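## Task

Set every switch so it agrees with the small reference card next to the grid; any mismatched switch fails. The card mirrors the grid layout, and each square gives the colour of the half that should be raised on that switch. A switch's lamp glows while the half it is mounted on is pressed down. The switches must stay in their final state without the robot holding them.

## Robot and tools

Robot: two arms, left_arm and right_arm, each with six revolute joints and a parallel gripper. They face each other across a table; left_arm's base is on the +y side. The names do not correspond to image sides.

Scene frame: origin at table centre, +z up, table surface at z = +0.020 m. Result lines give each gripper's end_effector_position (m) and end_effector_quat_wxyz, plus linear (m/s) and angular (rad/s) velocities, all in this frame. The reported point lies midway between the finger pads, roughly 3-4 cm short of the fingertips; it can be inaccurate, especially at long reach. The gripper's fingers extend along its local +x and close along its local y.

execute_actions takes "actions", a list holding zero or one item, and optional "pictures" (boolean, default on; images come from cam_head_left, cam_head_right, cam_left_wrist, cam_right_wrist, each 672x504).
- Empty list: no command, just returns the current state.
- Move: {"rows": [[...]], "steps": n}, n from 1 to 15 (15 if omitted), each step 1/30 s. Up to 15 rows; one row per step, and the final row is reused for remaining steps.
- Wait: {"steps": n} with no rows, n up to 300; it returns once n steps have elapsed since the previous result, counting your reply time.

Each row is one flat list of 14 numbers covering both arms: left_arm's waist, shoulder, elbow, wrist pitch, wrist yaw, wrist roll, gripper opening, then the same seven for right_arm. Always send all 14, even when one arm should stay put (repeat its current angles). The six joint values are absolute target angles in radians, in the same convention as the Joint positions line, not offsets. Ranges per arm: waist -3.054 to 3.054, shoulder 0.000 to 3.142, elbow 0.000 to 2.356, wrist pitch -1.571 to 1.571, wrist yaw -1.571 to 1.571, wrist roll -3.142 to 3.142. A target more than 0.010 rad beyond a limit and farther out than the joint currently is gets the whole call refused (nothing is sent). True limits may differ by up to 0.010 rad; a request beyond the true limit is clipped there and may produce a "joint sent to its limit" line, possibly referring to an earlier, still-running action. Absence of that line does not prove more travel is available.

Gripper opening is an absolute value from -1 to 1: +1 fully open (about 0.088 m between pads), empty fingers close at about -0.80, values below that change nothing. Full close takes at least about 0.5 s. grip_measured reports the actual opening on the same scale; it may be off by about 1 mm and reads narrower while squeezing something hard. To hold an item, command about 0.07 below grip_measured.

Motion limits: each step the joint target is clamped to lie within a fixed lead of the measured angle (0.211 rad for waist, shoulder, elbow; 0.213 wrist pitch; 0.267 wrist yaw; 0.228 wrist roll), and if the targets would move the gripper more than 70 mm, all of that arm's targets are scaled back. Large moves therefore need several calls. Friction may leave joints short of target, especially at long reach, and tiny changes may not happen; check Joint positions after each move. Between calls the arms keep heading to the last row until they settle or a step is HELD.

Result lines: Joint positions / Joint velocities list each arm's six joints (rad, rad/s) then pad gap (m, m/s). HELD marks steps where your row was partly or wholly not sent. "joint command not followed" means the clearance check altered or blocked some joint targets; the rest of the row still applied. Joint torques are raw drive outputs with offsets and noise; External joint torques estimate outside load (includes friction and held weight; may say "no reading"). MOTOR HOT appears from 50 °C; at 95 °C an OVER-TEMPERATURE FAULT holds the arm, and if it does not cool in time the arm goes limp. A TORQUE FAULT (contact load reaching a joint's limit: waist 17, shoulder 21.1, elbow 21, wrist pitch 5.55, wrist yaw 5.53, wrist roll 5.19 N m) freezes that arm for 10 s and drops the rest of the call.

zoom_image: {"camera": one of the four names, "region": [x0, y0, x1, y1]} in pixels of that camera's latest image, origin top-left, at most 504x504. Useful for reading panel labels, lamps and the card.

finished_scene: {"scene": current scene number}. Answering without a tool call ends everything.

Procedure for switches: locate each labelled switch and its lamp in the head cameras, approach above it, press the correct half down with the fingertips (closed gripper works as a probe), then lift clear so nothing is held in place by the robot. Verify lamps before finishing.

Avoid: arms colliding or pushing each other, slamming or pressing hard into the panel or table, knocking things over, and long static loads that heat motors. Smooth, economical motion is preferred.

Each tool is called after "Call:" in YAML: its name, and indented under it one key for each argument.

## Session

Call:
execute_actions:
  actions: []

Scene clock: 0.00 s of 4402.00 s.
left_arm: end_effector_position=(+0.2003, +0.1717, +0.4419) grip_measured=+1.000 end_effector_quat_wxyz=(+0.896, -0.012, -0.025, -0.444) end_effector_velocity=(+0.003, +0.003, +0.000) end_effector_angular_velocity=(+0.006, -0.003, +0.025) | right_arm: end_effector_position=(-0.0480, -0.1881, +0.3847) grip_measured=+0.987 end_effector_quat_wxyz=(+0.504, +0.014, -0.005, +0.864) end_effector_velocity=(-0.002, -0.002, -0.002) end_effector_angular_velocity=(+0.005, -0.023, +0.019)
Joint positions: left_arm=[ 0.013  0.87   0.663  0.262 -0.025  0.001  0.088] | right_arm=[0.019 0.88  0.672 0.239 0.03  0.004 0.087]
Joint velocities: left_arm=[ 0.002 -0.002  0.002 -0.007 -0.022  0.007  0.   ] | right_arm=[-0.002 -0.002 -0.002 -0.007 -0.022 -0.022 -0.   ]
Joint torques (N m, as the arm reports them, + toward a larger angle): no reading
External joint torques (N m, as the arm's controller estimates them; a push from outside toward a larger angle lowers the number): no reading
Motor temperatures (°C, as the motors report them): left_arm=[22 22 30 30 23 22] | right_arm=[20 29 24 26 21 23]
Heat: left arm: hottest elbow 30 °C (+0.0 °C/min); right arm: hottest shoulder 29 °C (+0.0 °C/min).

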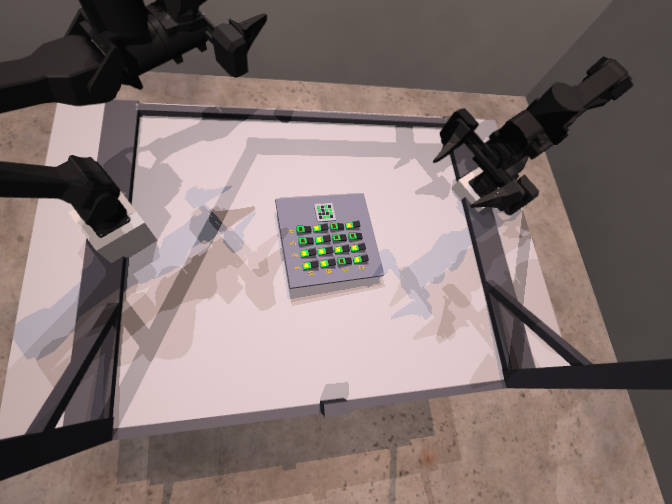

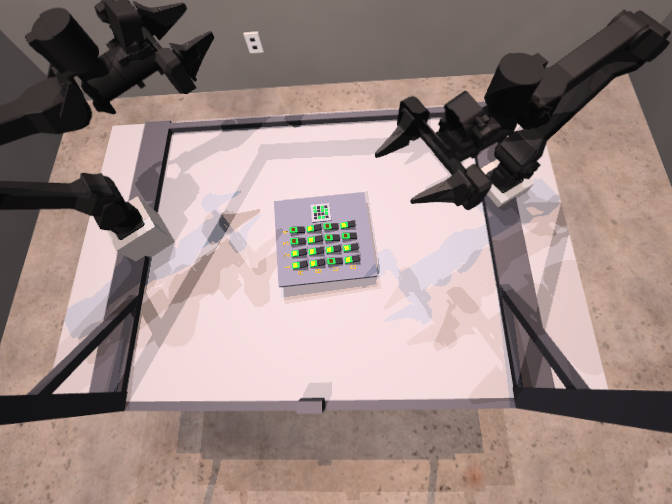

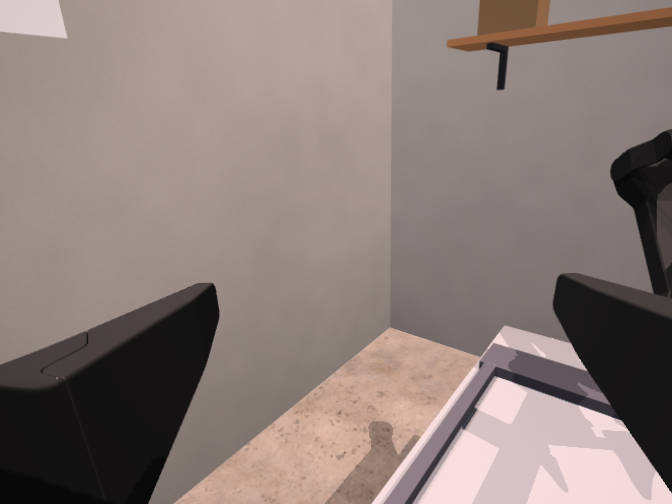

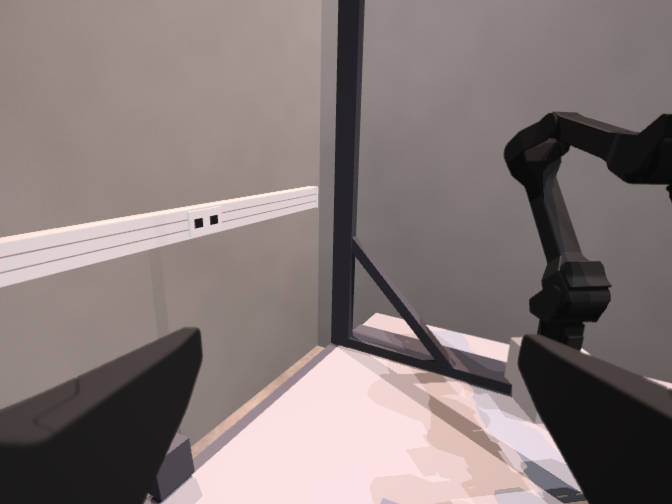

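Call:
zoom_image:
  camera: "cam_head_left"
  region: [265, 185, 395, 305]

Call:
zoom_image:
  camera: "cam_head_left"
  region: [305, 195, 345, 230]

Call:
zoom_image:
  camera: "cam_head_right"
  region: [300, 195, 340, 230]

Region (265, 185, 395, 305) of cam_head_left's 672x504 image, scaled by 3.877, with more detail than that image has; it fills the top 465 rows of this view, and the rest is white.

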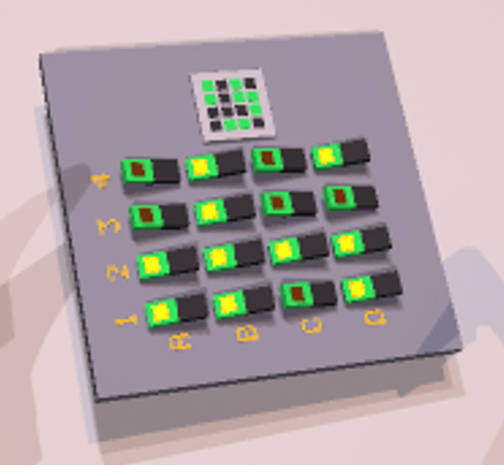

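Region (305, 195, 345, 230) of cam_head_left's 672x504 image, scaled by 12.600, with more detail than that image has; it fills the top 441 rows of this view, and the rest is white.

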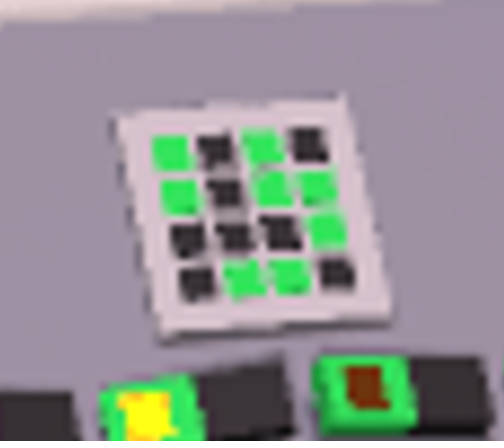

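Region (300, 195, 340, 230) of cam_head_right's 672x504 image, scaled by 12.600, with more detail than that image has; it fills the top 441 rows of this view, and the rest is white.

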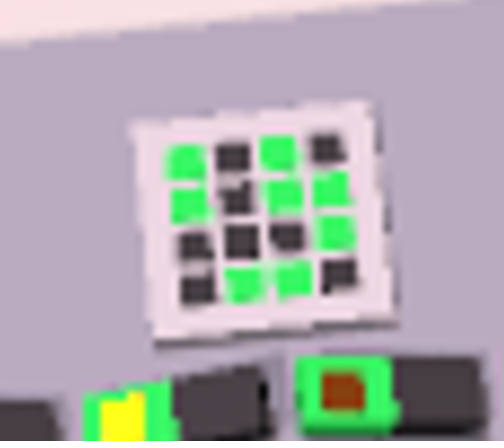

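Call:
execute_actions:
  actions:
    - {"rows":[[0.013,0.87,0.663,0.262,-0.025,0.001,1,-0.07,1.3,1.05,-0.4,0,0,-0.8]],"steps":15}
  pictures: false

Call:
execute_actions:
  actions:
    - {"rows":[[0.013,0.87,0.663,0.262,-0.025,0.001,1,-0.07,1.5,1.25,-0.7,0,0,-0.8]],"steps":10}
  pictures: false

Call:
execute_actions:
  actions:
    - {"rows":[[0.013,0.87,0.663,0.262,-0.025,0.001,1,-0.07,1.73,1.415,-0.943,0,0,-0.8]],"steps":15}
  pictures: false

Call:
execute_actions:
  actions:
    - {"steps":12}

Scene clock: 24.57 s of 4402.00 s.
left_arm: end_effector_position=(+0.2003, +0.1717, +0.4419) grip_measured=+1.000 end_effector_quat_wxyz=(+0.896, -0.012, -0.025, -0.444) end_effector_velocity=(+0.001, -0.000, -0.003) end_effector_angular_velocity=(+0.014, +0.002, +0.005) | right_arm: end_effector_position=(-0.0503, -0.1297, +0.2860) grip_measured=-0.687 end_effector_quat_wxyz=(+0.504, -0.266, +0.166, +0.805) end_effector_velocity=(+0.007, -0.011, +0.005) end_effector_angular_velocity=(-0.081, -0.029, -0.006)
Joint positions: left_arm=[ 0.013  0.87   0.663  0.262 -0.025  0.001  0.088] | right_arm=[-0.066  1.291  1.033 -0.38   0.006  0.002  0.005]
Joint velocities: left_arm=[-0.002  0.002 -0.002 -0.007 -0.007  0.007  0.   ] | right_arm=[-0.007 -0.007  0.076 -0.168 -0.007  0.007 -0.107]
Joint torques (N m, as the arm reports them, + toward a larger angle): left_arm=[-0.1  -2.48  7.9   1.46 -0.01  0.02] | right_arm=[-0.33 -3.4   8.48  1.77 -0.19 -0.09]
External joint torques (N m, as the arm's controller estimates them; a push from outside toward a larger angle lowers the number): left_arm=[-0.1  -0.13  0.5  -0.35 -0.02  0.01] | right_arm=[-0.34  2.03  0.88 -0.05 -0.18 -0.1 ]
Motor temperatures (°C, as the motors report them): left_arm=[22 23 34 34 23 22] | right_arm=[20 29 29 32 21 23]
Heat: left arm: hottest elbow 34 °C (+9.8 °C/min); right arm: hottest wrist pitch 32 °C (+7.3 °C/min).
Steps of this call (steps 1 to 90: nothing new was sent; then 21.07 s passed at rest; steps 91 to 105: all 15 steps of this action). Readings (joint positions):
91: left_arm=[0.013 0.870 0.663 0.262 -0.025 0.001] | right_arm=[0.013 0.901 0.692 0.206 0.023 0.004]
92: left_arm=[0.013 0.870 0.663 0.262 -0.025 0.001] | right_arm=[-0.007 0.942 0.746 0.142 0.017 0.004]
94: left_arm=[0.013 0.870 0.663 0.262 -0.025 0.001] | right_arm=[-0.043 1.056 0.865 0.038 0.016 0.003]
98: left_arm=[0.013 0.870 0.663 0.262 -0.025 0.001] | right_arm=[-0.064 1.229 1.018 -0.176 0.008 0.003]
105: the state above

Scene clock: 24.90 s of 4402.00 s.
left_arm: end_effector_position=(+0.2003, +0.1717, +0.4419) grip_measured=+1.000 end_effector_quat_wxyz=(+0.896, -0.012, -0.025, -0.444) end_effector_velocity=(-0.001, +0.000, +0.001) end_effector_angular_velocity=(-0.010, +0.001, -0.005) | right_arm: end_effector_position=(-0.0517, -0.1264, +0.2491) grip_measured=-0.797 end_effector_quat_wxyz=(+0.473, -0.386, +0.239, +0.755) end_effector_velocity=(+0.003, -0.003, +0.005) end_effector_angular_velocity=(-0.061, -0.038, +0.015)
Joint positions: left_arm=[ 0.013  0.87   0.663  0.262 -0.025  0.001  0.088] | right_arm=[-0.067  1.486  1.229 -0.686  0.005  0.002  0.   ]
Joint velocities: left_arm=[ 0.002 -0.002 -0.002  0.007  0.007 -0.007  0.   ] | right_arm=[-0.007  0.032  0.085 -0.125 -0.007 -0.022  0.   ]
Joint torques (N m, as the arm reports them, + toward a larger angle): left_arm=[-0.12 -2.45  7.9   1.46 -0.02  0.01] | right_arm=[-0.28 -4.15  8.32  1.47 -0.18 -0.09]
External joint torques (N m, as the arm's controller estimates them; a push from outside toward a larger angle lowers the number): left_arm=[-0.14 -0.05  0.46 -0.38 -0.02  0.  ] | right_arm=[-0.29  2.87  0.82  0.   -0.17 -0.1 ]
Motor temperatures (°C, as the motors report them): left_arm=[22 23 34 34 23 22] | right_arm=[20 29 29 32 21 23]
Heat: left arm: hottest elbow 34 °C (+9.6 °C/min); right arm: hottest wrist pitch 32 °C (+7.2 °C/min).
Steps of this call (steps 1 to 10: all 10 steps of this action). Readings (joint positions):
1: left_arm=[0.013 0.870 0.663 0.262 -0.025 0.001] | right_arm=[-0.067 1.311 1.055 -0.418 0.006 0.002]
2: left_arm=[0.013 0.870 0.663 0.262 -0.025 0.001] | right_arm=[-0.067 1.349 1.112 -0.486 0.005 0.002]
4: left_arm=[0.013 0.870 0.663 0.262 -0.025 0.001] | right_arm=[-0.067 1.428 1.201 -0.567 0.005 0.002]
8: left_arm=[0.013 0.870 0.663 0.262 -0.025 0.001] | right_arm=[-0.067 1.479 1.225 -0.673 0.005 0.002]
10: the state above

Scene clock: 25.40 s of 4402.00 s.
left_arm: end_effector_position=(+0.2003, +0.1717, +0.4419) grip_measured=+1.000 end_effector_quat_wxyz=(+0.896, -0.012, -0.025, -0.444) end_effector_velocity=(-0.001, -0.000, -0.002) end_effector_angular_velocity=(+0.001, +0.010, -0.000) | right_arm: end_effector_position=(-0.0525, -0.1249, +0.2038) grip_measured=-0.797 end_effector_quat_wxyz=(+0.431, -0.496, +0.308, +0.688) end_effector_velocity=(+0.004, -0.012, -0.001) end_effector_angular_velocity=(-0.050, -0.025, +0.026)
Joint positions: left_arm=[ 0.013  0.87   0.663  0.262 -0.025  0.001  0.088] | right_arm=[-0.067  1.717  1.409 -0.938  0.005  0.002  0.   ]
Joint velocities: left_arm=[-0.007 -0.002 -0.002 -0.007 -0.007 -0.007  0.   ] | right_arm=[ 0.002 -0.002  0.007 -0.066 -0.007 -0.022  0.   ]
Joint torques (N m, as the arm reports them, + toward a larger angle): left_arm=[-0.14 -2.45  7.86  1.45 -0.02  0.01] | right_arm=[-0.24 -5.02  7.08  0.79 -0.18 -0.09]
External joint torques (N m, as the arm's controller estimates them; a push from outside toward a larger angle lowers the number): left_arm=[-0.13 -0.03  0.43 -0.38 -0.02  0.  ] | right_arm=[-0.29  2.47  0.76 -0.07 -0.17 -0.09]
Motor temperatures (°C, as the motors report them): left_arm=[22 23 34 34 23 22] | right_arm=[20 29 29 32 21 23]
Heat: left arm: hottest elbow 34 °C (+9.4 °C/min); right arm: hottest wrist pitch 32 °C (+7.1 °C/min).
Steps of this call (steps 1 to 15: all 15 steps of this action). Readings (joint positions):
1: left_arm=[0.013 0.870 0.663 0.262 -0.025 0.001] | right_arm=[-0.067 1.505 1.247 -0.715 0.005 0.002]
2: left_arm=[0.013 0.870 0.663 0.262 -0.025 0.001] | right_arm=[-0.067 1.545 1.300 -0.788 0.005 0.002]
4: left_arm=[0.013 0.870 0.663 0.262 -0.025 0.001] | right_arm=[-0.067 1.629 1.378 -0.844 0.005 0.002]
8: left_arm=[0.013 0.870 0.663 0.262 -0.025 0.001] | right_arm=[-0.067 1.710 1.394 -0.926 0.005 0.002]
15: the state above

Scene clock: 25.80 s of 4402.00 s.
left_arm: end_effector_position=(+0.2003, +0.1717, +0.4419) grip_measured=+1.000 end_effector_quat_wxyz=(+0.896, -0.012, -0.025, -0.444) end_effector_velocity=(+0.002, +0.002, -0.002) end_effector_angular_velocity=(+0.001, +0.011, +0.019) | right_arm: end_effector_position=(-0.0522, -0.1254, +0.2036) grip_measured=-0.797 end_effector_quat_wxyz=(+0.431, -0.497, +0.308, +0.687) end_effector_velocity=(+0.003, -0.001, -0.000) end_effector_angular_velocity=(-0.004, -0.007, -0.012)
Joint positions: left_arm=[ 0.013  0.87   0.663  0.262 -0.025  0.001  0.088] | right_arm=[-0.067  1.717  1.409 -0.941  0.005  0.002  0.   ]
Joint velocities: left_arm=[-0.002 -0.002 -0.002 -0.007 -0.022 -0.007  0.   ] | right_arm=[-0.002 -0.002 -0.002 -0.007  0.007  0.007  0.   ]
Joint torques (N m, as the arm reports them, + toward a larger angle): left_arm=[-0.12 -2.47  7.82  1.47 -0.02  0.01] | right_arm=[-0.24 -4.97  7.08  0.87 -0.18 -0.09]
External joint torques (N m, as the arm's controller estimates them; a push from outside toward a larger angle lowers the number): left_arm=[-0.13 -0.07  0.37 -0.37 -0.02  0.  ] | right_arm=[-0.26  2.74  0.53 -0.05 -0.18 -0.09]
Motor temperatures (°C, as the motors report them): left_arm=[22 23 34 34 23 22] | right_arm=[20 29 29 32 21 23]
Heat: left arm: hottest elbow 34 °C (+9.3 °C/min); right arm: hottest wrist pitch 32 °C (+7.0 °C/min).
Steps of this call (steps 1 to 12: the robot went on to your last target). Readings (joint positions):
1: left_arm=[0.013 0.870 0.663 0.262 -0.025 0.001] | right_arm=[-0.067 1.717 1.409 -0.939 0.005 0.002]
2: left_arm=[0.013 0.870 0.663 0.262 -0.025 0.001] | right_arm=[-0.067 1.717 1.409 -0.940 0.005 0.002]
4: left_arm=[0.013 0.870 0.663 0.262 -0.025 0.001] | right_arm=[-0.067 1.717 1.409 -0.941 0.005 0.002]
8: left_arm=[0.013 0.870 0.663 0.262 -0.025 0.001] | right_arm=[-0.067 1.717 1.409 -0.941 0.005 0.002]
12: the state above

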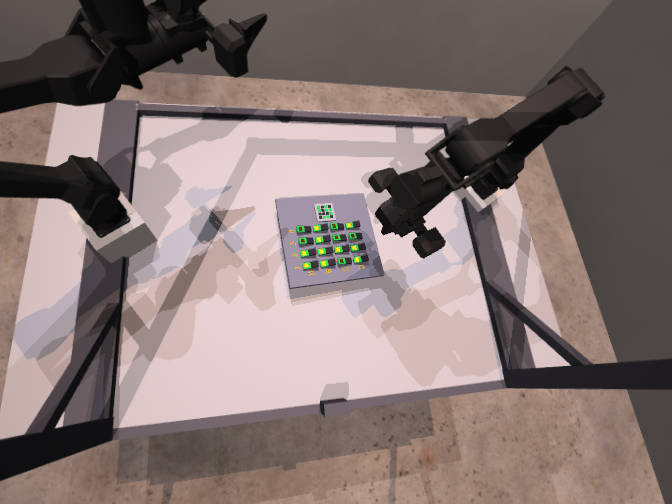

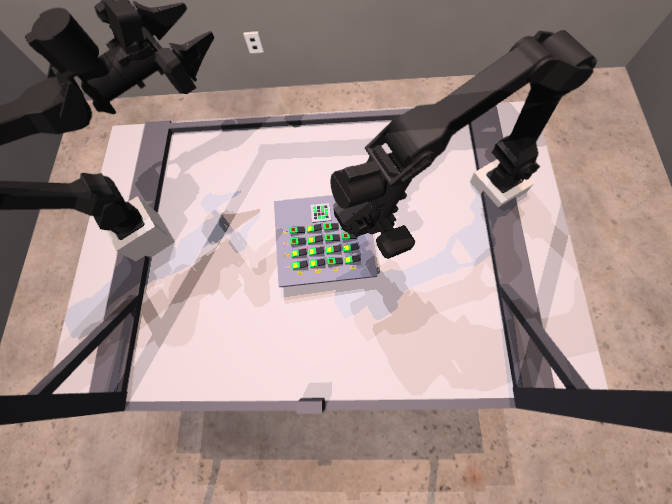

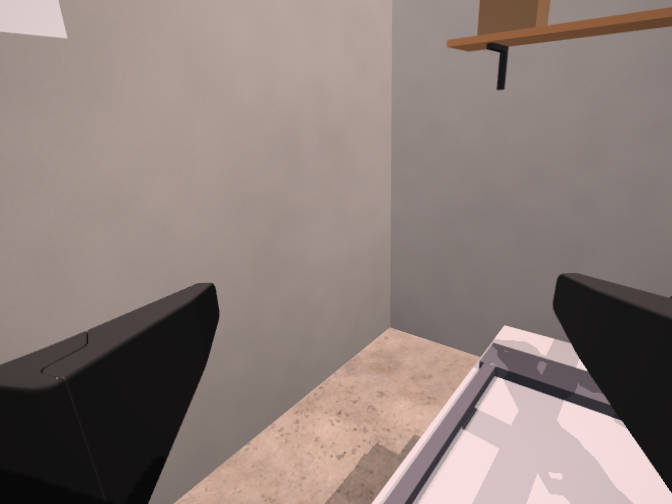

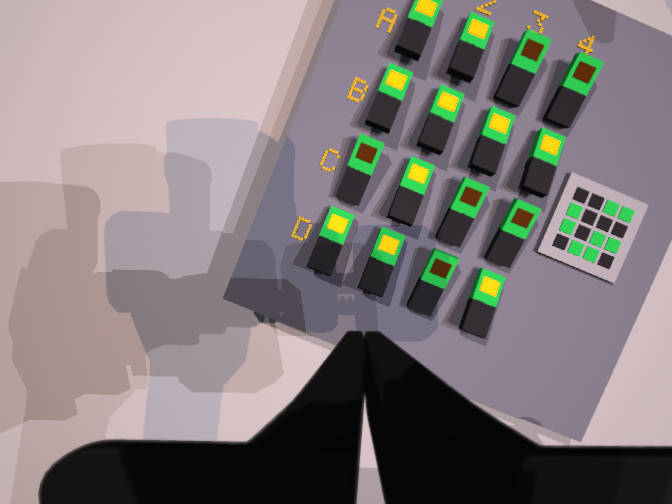

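Call:
execute_actions:
  actions:
    - {"rows":[[0.013,0.87,0.663,0.262,-0.025,0.001,1,-0.08,1.75,1.4,-0.91,0,0,-0.8],[0.013,0.87,0.663,0.262,-0.025,0.001,1,-0.094,1.77,1.38,-0.88,0,0,-0.8],[0.013,0.87,0.663,0.262,-0.025,0.001,1,-0.094,1.79,1.36,-0.85,0,0,-0.8],[0.013,0.87,0.663,0.262,-0.025,0.001,1,-0.094,1.8,1.34,-0.82,0,0,-0.8],[0.013,0.87,0.663,0.262,-0.025,0.001,1,-0.094,1.806,1.32,-0.79,0,0,-0.8],[0.013,0.87,0.663,0.262,-0.025,0.001,1,-0.094,1.806,1.306,-0.776,0,0,-0.8]],"steps":15}

Scene clock: 40.73 s of 4402.00 s.
left_arm: end_effector_position=(+0.2003, +0.1717, +0.4419) grip_measured=+1.000 end_effector_quat_wxyz=(+0.896, -0.012, -0.025, -0.444) end_effector_velocity=(-0.001, -0.001, -0.001) end_effector_angular_velocity=(+0.010, -0.001, +0.000) | right_arm: end_effector_position=(-0.0488, -0.1106, +0.1561) grip_measured=-0.797 end_effector_quat_wxyz=(+0.437, -0.496, +0.317, +0.680) end_effector_velocity=(+0.004, -0.005, -0.003) end_effector_angular_velocity=(-0.025, -0.011, +0.016)
Joint positions: left_arm=[ 0.013  0.87   0.663  0.262 -0.025  0.001  0.088] | right_arm=[-0.092  1.796  1.315 -0.777  0.004  0.002  0.   ]
Joint velocities: left_arm=[-0.007  0.002  0.002 -0.007 -0.007  0.007  0.   ] | right_arm=[-0.007 -0.002 -0.007 -0.022 -0.007 -0.022  0.   ]
Joint torques (N m, as the arm reports them, + toward a larger angle): left_arm=[-0.1  -2.48  7.87  1.45 -0.01  0.01] | right_arm=[-0.12 -5.83  5.29  0.93 -0.14 -0.09]
External joint torques (N m, as the arm's controller estimates them; a push from outside toward a larger angle lowers the number): left_arm=[-0.07 -0.15  0.46 -0.37 -0.02  0.  ] | right_arm=[-0.08  2.3  -0.92  0.08 -0.14 -0.09]
Motor temperatures (°C, as the motors report them): left_arm=[22 23 35 35 23 22] | right_arm=[20 31 30 30 21 23]
Heat: left arm: hottest elbow 35 °C (+7.4 °C/min); right arm: hottest shoulder 31 °C (+2.9 °C/min).
Steps of this call (steps 1 to 15: the robot went on to your last target; steps 16 to 90: nothing new was sent; then 11.43 s passed at rest; steps 91 to 105: all 15 steps of this action). Readings (joint positions):
91: left_arm=[0.013 0.870 0.663 0.262 -0.025 0.001] | right_arm=[-0.067 1.719 1.409 -0.940 0.005 0.002]
92: left_arm=[0.013 0.870 0.663 0.262 -0.025 0.001] | right_arm=[-0.069 1.722 1.408 -0.930 0.004 0.002]
94: left_arm=[0.013 0.870 0.663 0.262 -0.025 0.001] | right_arm=[-0.079 1.739 1.399 -0.881 0.004 0.002]
98: left_arm=[0.013 0.870 0.663 0.262 -0.025 0.001] | right_arm=[-0.092 1.780 1.341 -0.809 0.004 0.002]
105: the state above

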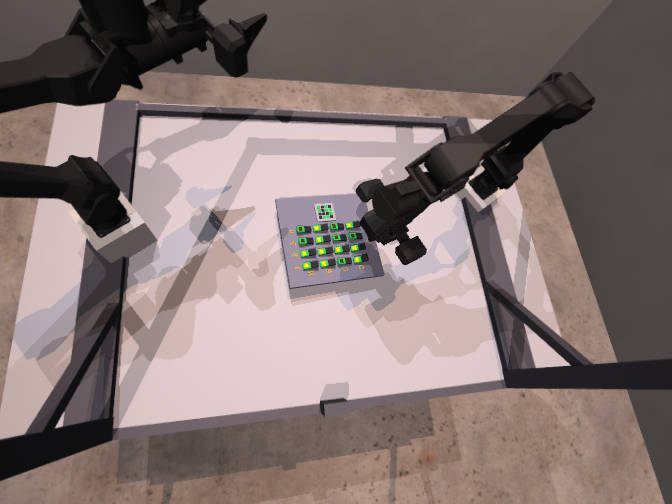

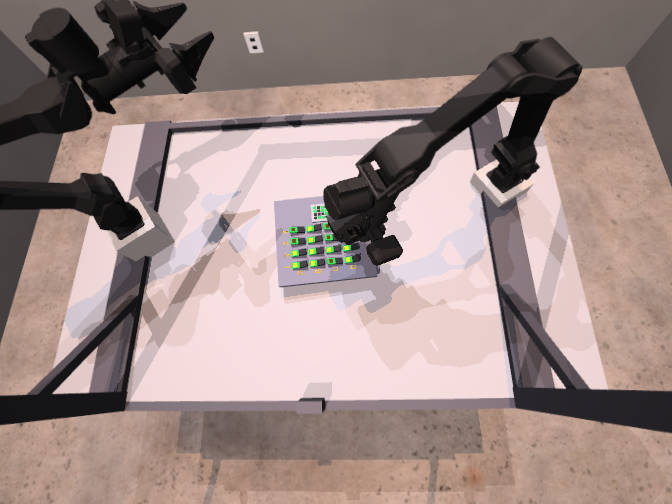

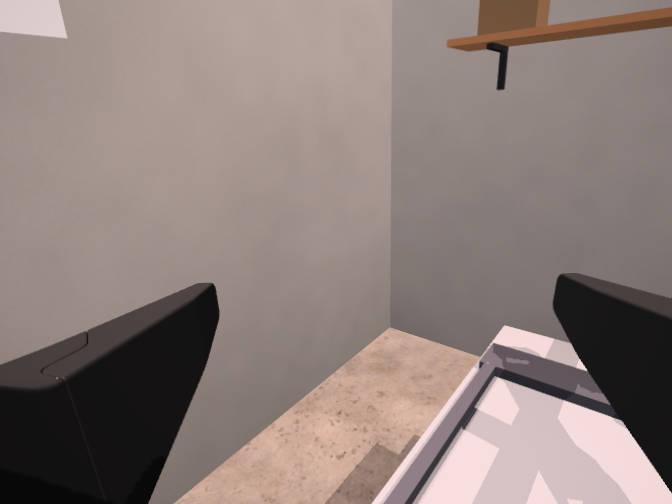

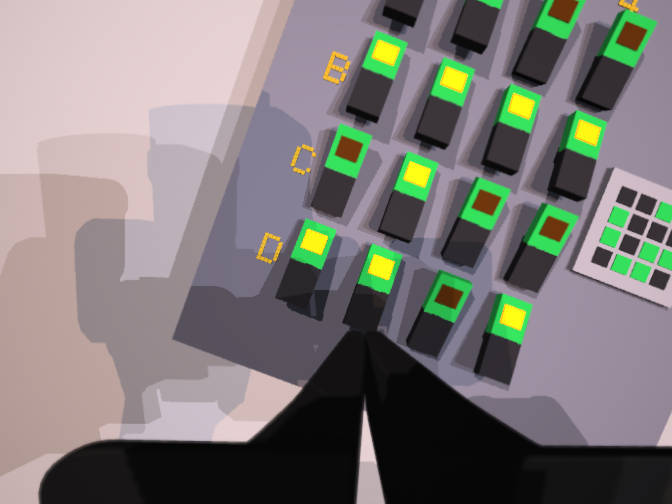

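Call:
execute_actions:
  actions:
    - {"rows":[[0.013,0.87,0.663,0.262,-0.025,0.001,1,-0.105,1.815,1.3,-0.76,0,0,-0.8],[0.013,0.87,0.663,0.262,-0.025,0.001,1,-0.105,1.825,1.29,-0.74,0,0,-0.8],[0.013,0.87,0.663,0.262,-0.025,0.001,1,-0.105,1.835,1.275,-0.72,0,0,-0.8],[0.013,0.87,0.663,0.262,-0.025,0.001,1,-0.105,1.842,1.26,-0.7,0,0,-0.8],[0.013,0.87,0.663,0.262,-0.025,0.001,1,-0.105,1.848,1.25,-0.685,0,0,-0.8],[0.013,0.87,0.663,0.262,-0.025,0.001,1,-0.105,1.848,1.239,-0.67,0,0,-0.8]],"steps":15}

Scene clock: 53.10 s of 4402.00 s.
left_arm: end_effector_position=(+0.2003, +0.1717, +0.4419) grip_measured=+1.000 end_effector_quat_wxyz=(+0.896, -0.012, -0.025, -0.444) end_effector_velocity=(+0.000, +0.001, -0.002) end_effector_angular_velocity=(+0.001, +0.010, +0.004) | right_arm: end_effector_position=(-0.0462, -0.1065, +0.1288) grip_measured=-0.797 end_effector_quat_wxyz=(+0.441, -0.494, +0.319, +0.678) end_effector_velocity=(+0.002, +0.002, +0.001) end_effector_angular_velocity=(+0.009, -0.001, -0.012)
Joint positions: left_arm=[ 0.013  0.87   0.663  0.262 -0.025  0.001  0.088] | right_arm=[-0.103  1.835  1.25  -0.671  0.004  0.002  0.   ]
Joint velocities: left_arm=[-0.002 -0.002 -0.002 -0.007 -0.007 -0.007  0.   ] | right_arm=[-0.002 -0.002 -0.002  0.007  0.007  0.007  0.   ]
Joint torques (N m, as the arm reports them, + toward a larger angle): left_arm=[-0.1  -2.51  7.86  1.46 -0.01  0.02] | right_arm=[-0.18 -5.37  5.04  0.96 -0.13 -0.08]
External joint torques (N m, as the arm's controller estimates them; a push from outside toward a larger angle lowers the number): left_arm=[-0.1  -0.09  0.43 -0.37 -0.01  0.  ] | right_arm=[-0.16  2.89 -1.12  0.08 -0.13 -0.08]
Motor temperatures (°C, as the motors report them): left_arm=[22 23 36 36 23 22] | right_arm=[20 32 29 30 21 23]
Heat: left arm: hottest elbow 36 °C (+6.8 °C/min); right arm: hottest shoulder 32 °C (+3.4 °C/min).
Steps of this call (steps 1 to 15: the robot went on to your last target; steps 16 to 90: nothing new was sent; then 8.87 s passed at rest; steps 91 to 105: all 15 steps of this action). Readings (joint positions):
91: left_arm=[0.013 0.870 0.663 0.262 -0.025 0.001] | right_arm=[-0.093 1.796 1.315 -0.775 0.004 0.002]
92: left_arm=[0.013 0.870 0.663 0.262 -0.025 0.001] | right_arm=[-0.094 1.797 1.314 -0.768 0.004 0.002]
94: left_arm=[0.013 0.870 0.663 0.262 -0.025 0.001] | right_arm=[-0.098 1.803 1.304 -0.739 0.004 0.002]
98: left_arm=[0.013 0.870 0.663 0.262 -0.025 0.001] | right_arm=[-0.103 1.824 1.266 -0.691 0.004 0.002]
105: the state above

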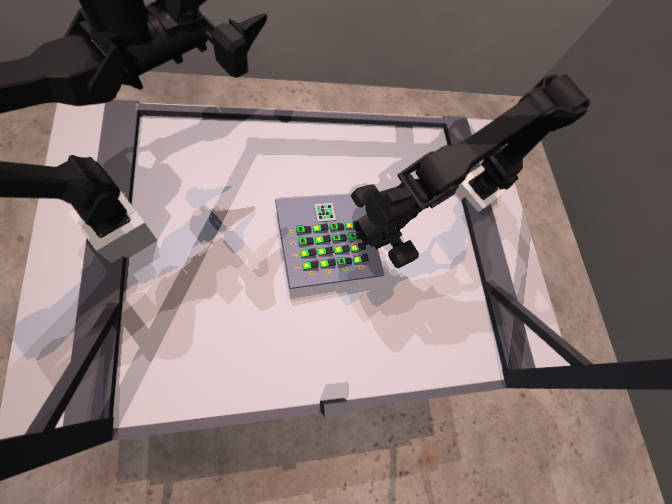

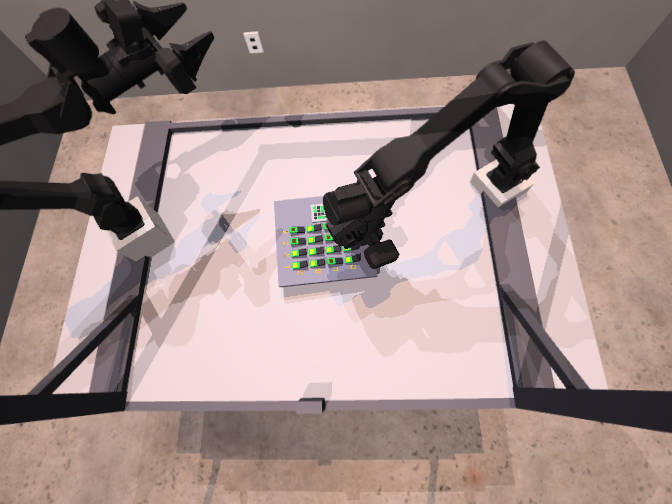

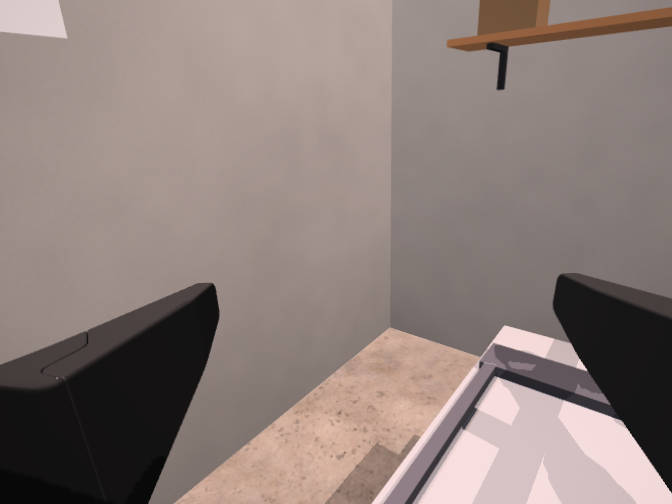

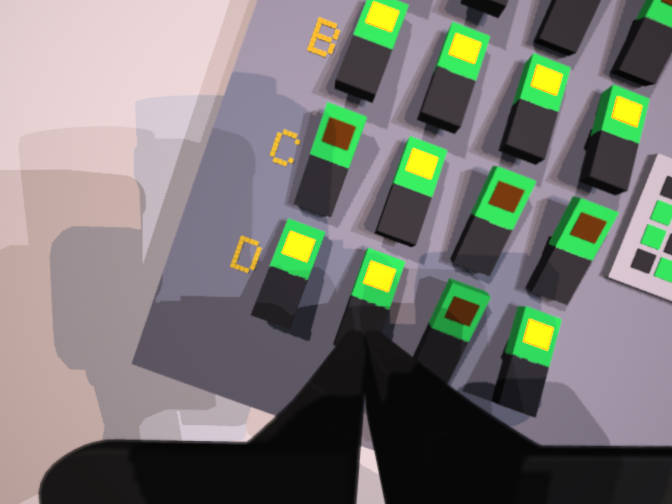

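Call:
execute_actions:
  actions:
    - {"rows":[[0.013,0.87,0.663,0.262,-0.025,0.001,1,-0.103,1.852,1.232,-0.66,0,0,-0.8],[0.013,0.87,0.663,0.262,-0.025,0.001,1,-0.103,1.856,1.225,-0.65,0,0,-0.8],[0.013,0.87,0.663,0.262,-0.025,0.001,1,-0.103,1.86,1.215,-0.635,0,0,-0.8],[0.013,0.87,0.663,0.262,-0.025,0.001,1,-0.103,1.864,1.205,-0.622,0,0,-0.8],[0.013,0.87,0.663,0.262,-0.025,0.001,1,-0.103,1.866,1.198,-0.615,0,0,-0.8]],"steps":15}

Scene clock: 62.03 s of 4402.00 s.
left_arm: end_effector_position=(+0.2003, +0.1717, +0.4419) grip_measured=+1.000 end_effector_quat_wxyz=(+0.896, -0.012, -0.025, -0.444) end_effector_velocity=(-0.000, +0.001, +0.001) end_effector_angular_velocity=(-0.019, +0.013, +0.004) | right_arm: end_effector_position=(-0.0456, -0.1078, +0.1142) grip_measured=-0.797 end_effector_quat_wxyz=(+0.441, -0.494, +0.319, +0.678) end_effector_velocity=(-0.001, -0.003, -0.000) end_effector_angular_velocity=(-0.013, +0.010, +0.025)
Joint positions: left_arm=[ 0.013  0.87   0.663  0.262 -0.025  0.001  0.088] | right_arm=[-0.103  1.851  1.209 -0.616  0.004  0.002  0.   ]
Joint velocities: left_arm=[-0.002 -0.002 -0.002  0.007 -0.007 -0.022  0.   ] | right_arm=[-0.002 -0.002 -0.002 -0.007 -0.022 -0.022  0.   ]
Joint torques (N m, as the arm reports them, + toward a larger angle): left_arm=[-0.07 -2.45  7.88  1.46  0.    0.02] | right_arm=[-0.03 -5.41  4.79  1.05 -0.13 -0.09]
External joint torques (N m, as the arm's controller estimates them; a push from outside toward a larger angle lowers the number): left_arm=[-0.07 -0.11  0.5  -0.36 -0.01  0.01] | right_arm=[-0.07  2.88 -1.28  0.15 -0.12 -0.09]
Motor temperatures (°C, as the motors report them): left_arm=[22 23 36 36 23 22] | right_arm=[20 32 29 30 21 23]
Heat: left arm: hottest elbow 36 °C (+5.1 °C/min); right arm: hottest shoulder 32 °C (+3.0 °C/min).
Steps of this call (steps 1 to 15: the robot went on to your last target; steps 16 to 90: nothing new was sent; then 5.43 s passed at rest; steps 91 to 105: all 15 steps of this action). Readings (joint positions):
91: left_arm=[0.013 0.870 0.663 0.262 -0.025 0.001] | right_arm=[-0.103 1.835 1.249 -0.670 0.004 0.002]
92: left_arm=[0.013 0.870 0.663 0.262 -0.025 0.001] | right_arm=[-0.103 1.835 1.247 -0.665 0.004 0.002]
94: left_arm=[0.013 0.870 0.663 0.262 -0.025 0.001] | right_arm=[-0.103 1.836 1.239 -0.648 0.004 0.002]
98: left_arm=[0.013 0.870 0.663 0.262 -0.025 0.001] | right_arm=[-0.103 1.846 1.217 -0.625 0.004 0.002]
105: the state above

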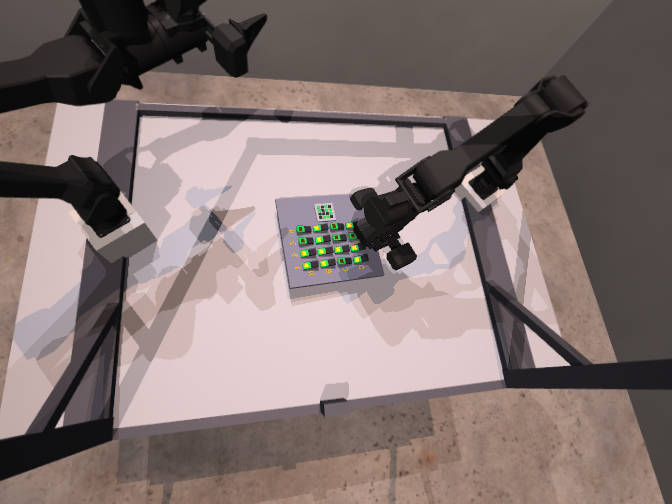

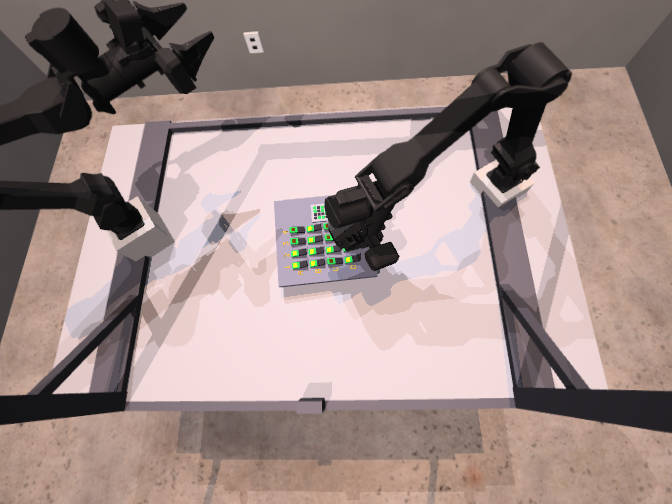

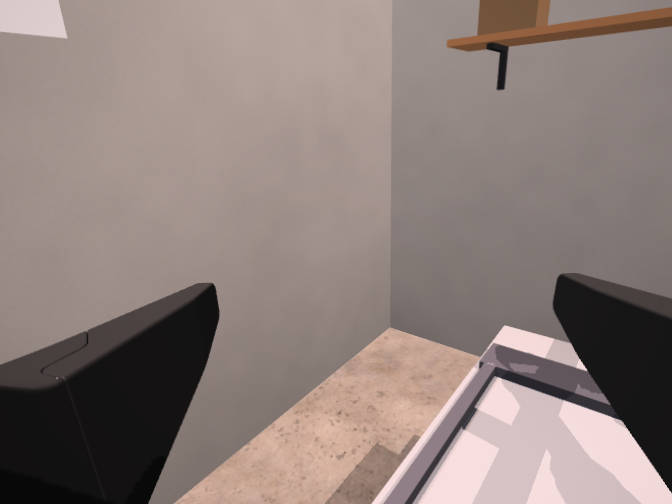

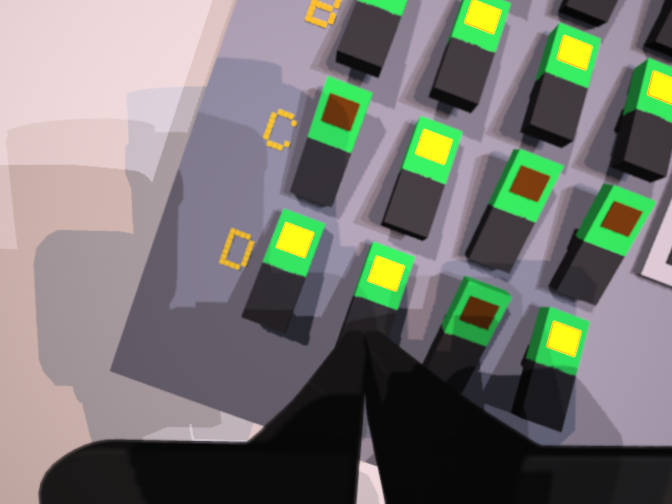

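Call:
execute_actions:
  actions:
    - {"rows":[[0.013,0.87,0.663,0.262,-0.025,0.001,1,-0.103,1.868,1.192,-0.61,0,0,-0.8],[0.013,0.87,0.663,0.262,-0.025,0.001,1,-0.103,1.87,1.186,-0.605,0,0,-0.8],[0.013,0.87,0.663,0.262,-0.025,0.001,1,-0.103,1.873,1.18,-0.6,0,0,-0.8],[0.013,0.87,0.663,0.262,-0.025,0.001,1,-0.103,1.876,1.174,-0.595,0,0,-0.8],[0.013,0.87,0.663,0.262,-0.025,0.001,1,-0.103,1.879,1.168,-0.59,0,0,-0.8],[0.013,0.87,0.663,0.262,-0.025,0.001,1,-0.103,1.882,1.162,-0.586,0,0,-0.8],[0.013,0.87,0.663,0.262,-0.025,0.001,1,-0.103,1.885,1.156,-0.583,0,0,-0.8]],"steps":15}

Scene clock: 72.93 s of 4402.00 s.
left_arm: end_effector_position=(+0.2003, +0.1717, +0.4419) grip_measured=+1.000 end_effector_quat_wxyz=(+0.896, -0.012, -0.025, -0.444) end_effector_velocity=(+0.002, +0.002, -0.002) end_effector_angular_velocity=(+0.001, +0.011, +0.019) | right_arm: end_effector_position=(-0.0435, -0.1123, +0.1009) grip_measured=-0.797 end_effector_quat_wxyz=(+0.439, -0.499, +0.323, +0.674) end_effector_velocity=(-0.000, -0.006, -0.001) end_effector_angular_velocity=(-0.028, +0.008, +0.011)
Joint positions: left_arm=[ 0.013  0.87   0.663  0.262 -0.025  0.001  0.088] | right_arm=[-0.103  1.864  1.173 -0.582  0.003  0.002  0.   ]
Joint velocities: left_arm=[-0.002 -0.002 -0.002 -0.007 -0.022 -0.007  0.   ] | right_arm=[-0.002 -0.002 -0.002 -0.022 -0.022 -0.007  0.   ]
Joint torques (N m, as the arm reports them, + toward a larger angle): left_arm=[-0.09 -2.44  7.88  1.45 -0.01  0.01] | right_arm=[-0.03 -4.77  4.01  0.87 -0.11 -0.09]
External joint torques (N m, as the arm's controller estimates them; a push from outside toward a larger angle lowers the number): left_arm=[-0.1  -0.04  0.42 -0.39 -0.01  0.  ] | right_arm=[-0.16  3.49 -1.96 -0.01 -0.09 -0.09]
Motor temperatures (°C, as the motors report them): left_arm=[22 23 37 37 23 22] | right_arm=[20 33 29 29 21 23]
Heat: left arm: hottest elbow 37 °C (+5.0 °C/min); right arm: hottest shoulder 33 °C (+4.0 °C/min).
Steps of this call (steps 1 to 15: the robot went on to your last target; steps 16 to 90: nothing new was sent; then 7.40 s passed at rest; steps 91 to 105: all 15 steps of this action). Readings (joint positions):
91: left_arm=[0.013 0.870 0.663 0.262 -0.025 0.001] | right_arm=[-0.103 1.851 1.209 -0.615 0.004 0.002]
92: left_arm=[0.013 0.870 0.663 0.262 -0.025 0.001] | right_arm=[-0.103 1.851 1.207 -0.612 0.004 0.002]
94: left_arm=[0.013 0.870 0.663 0.262 -0.025 0.001] | right_arm=[-0.103 1.852 1.201 -0.605 0.004 0.002]
98: left_arm=[0.013 0.870 0.663 0.262 -0.025 0.001] | right_arm=[-0.103 1.858 1.183 -0.587 0.003 0.002]
105: the state above

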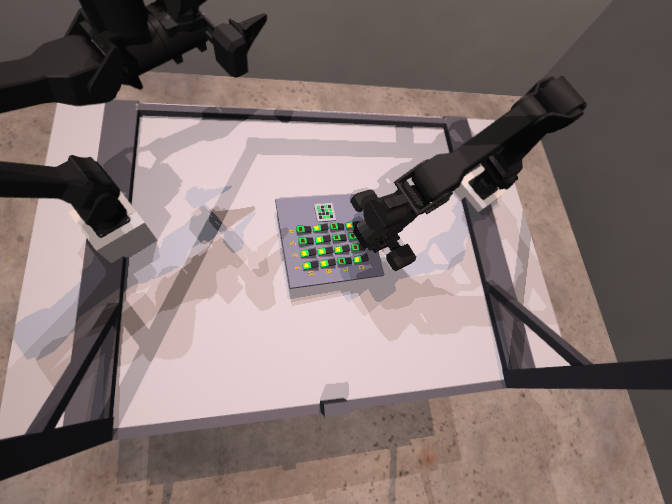

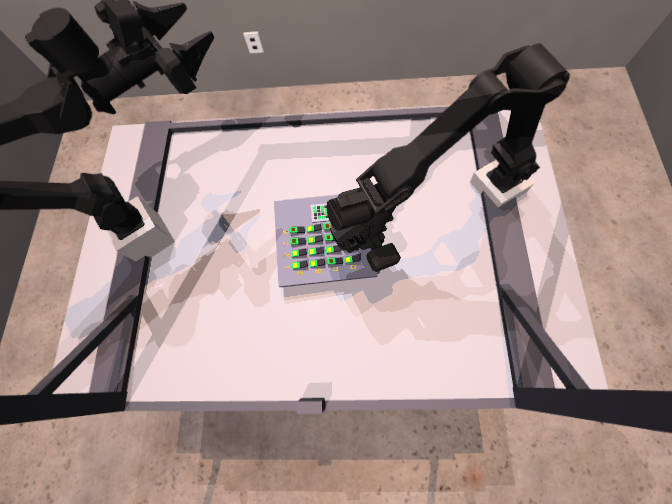

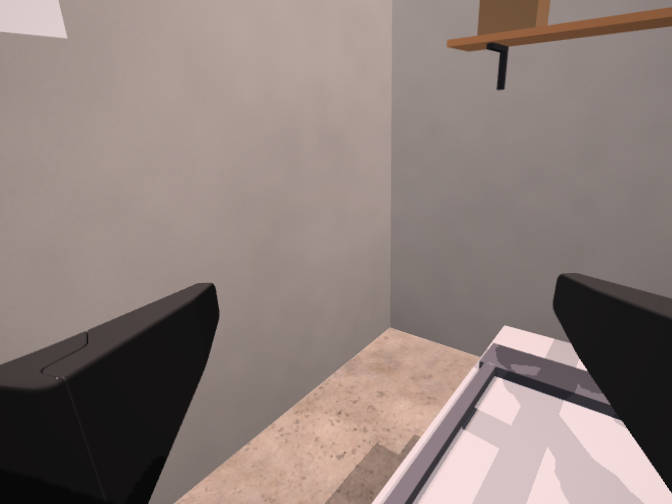

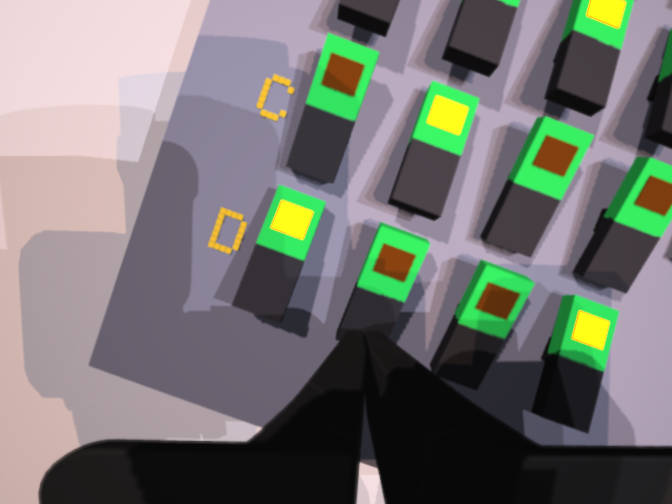

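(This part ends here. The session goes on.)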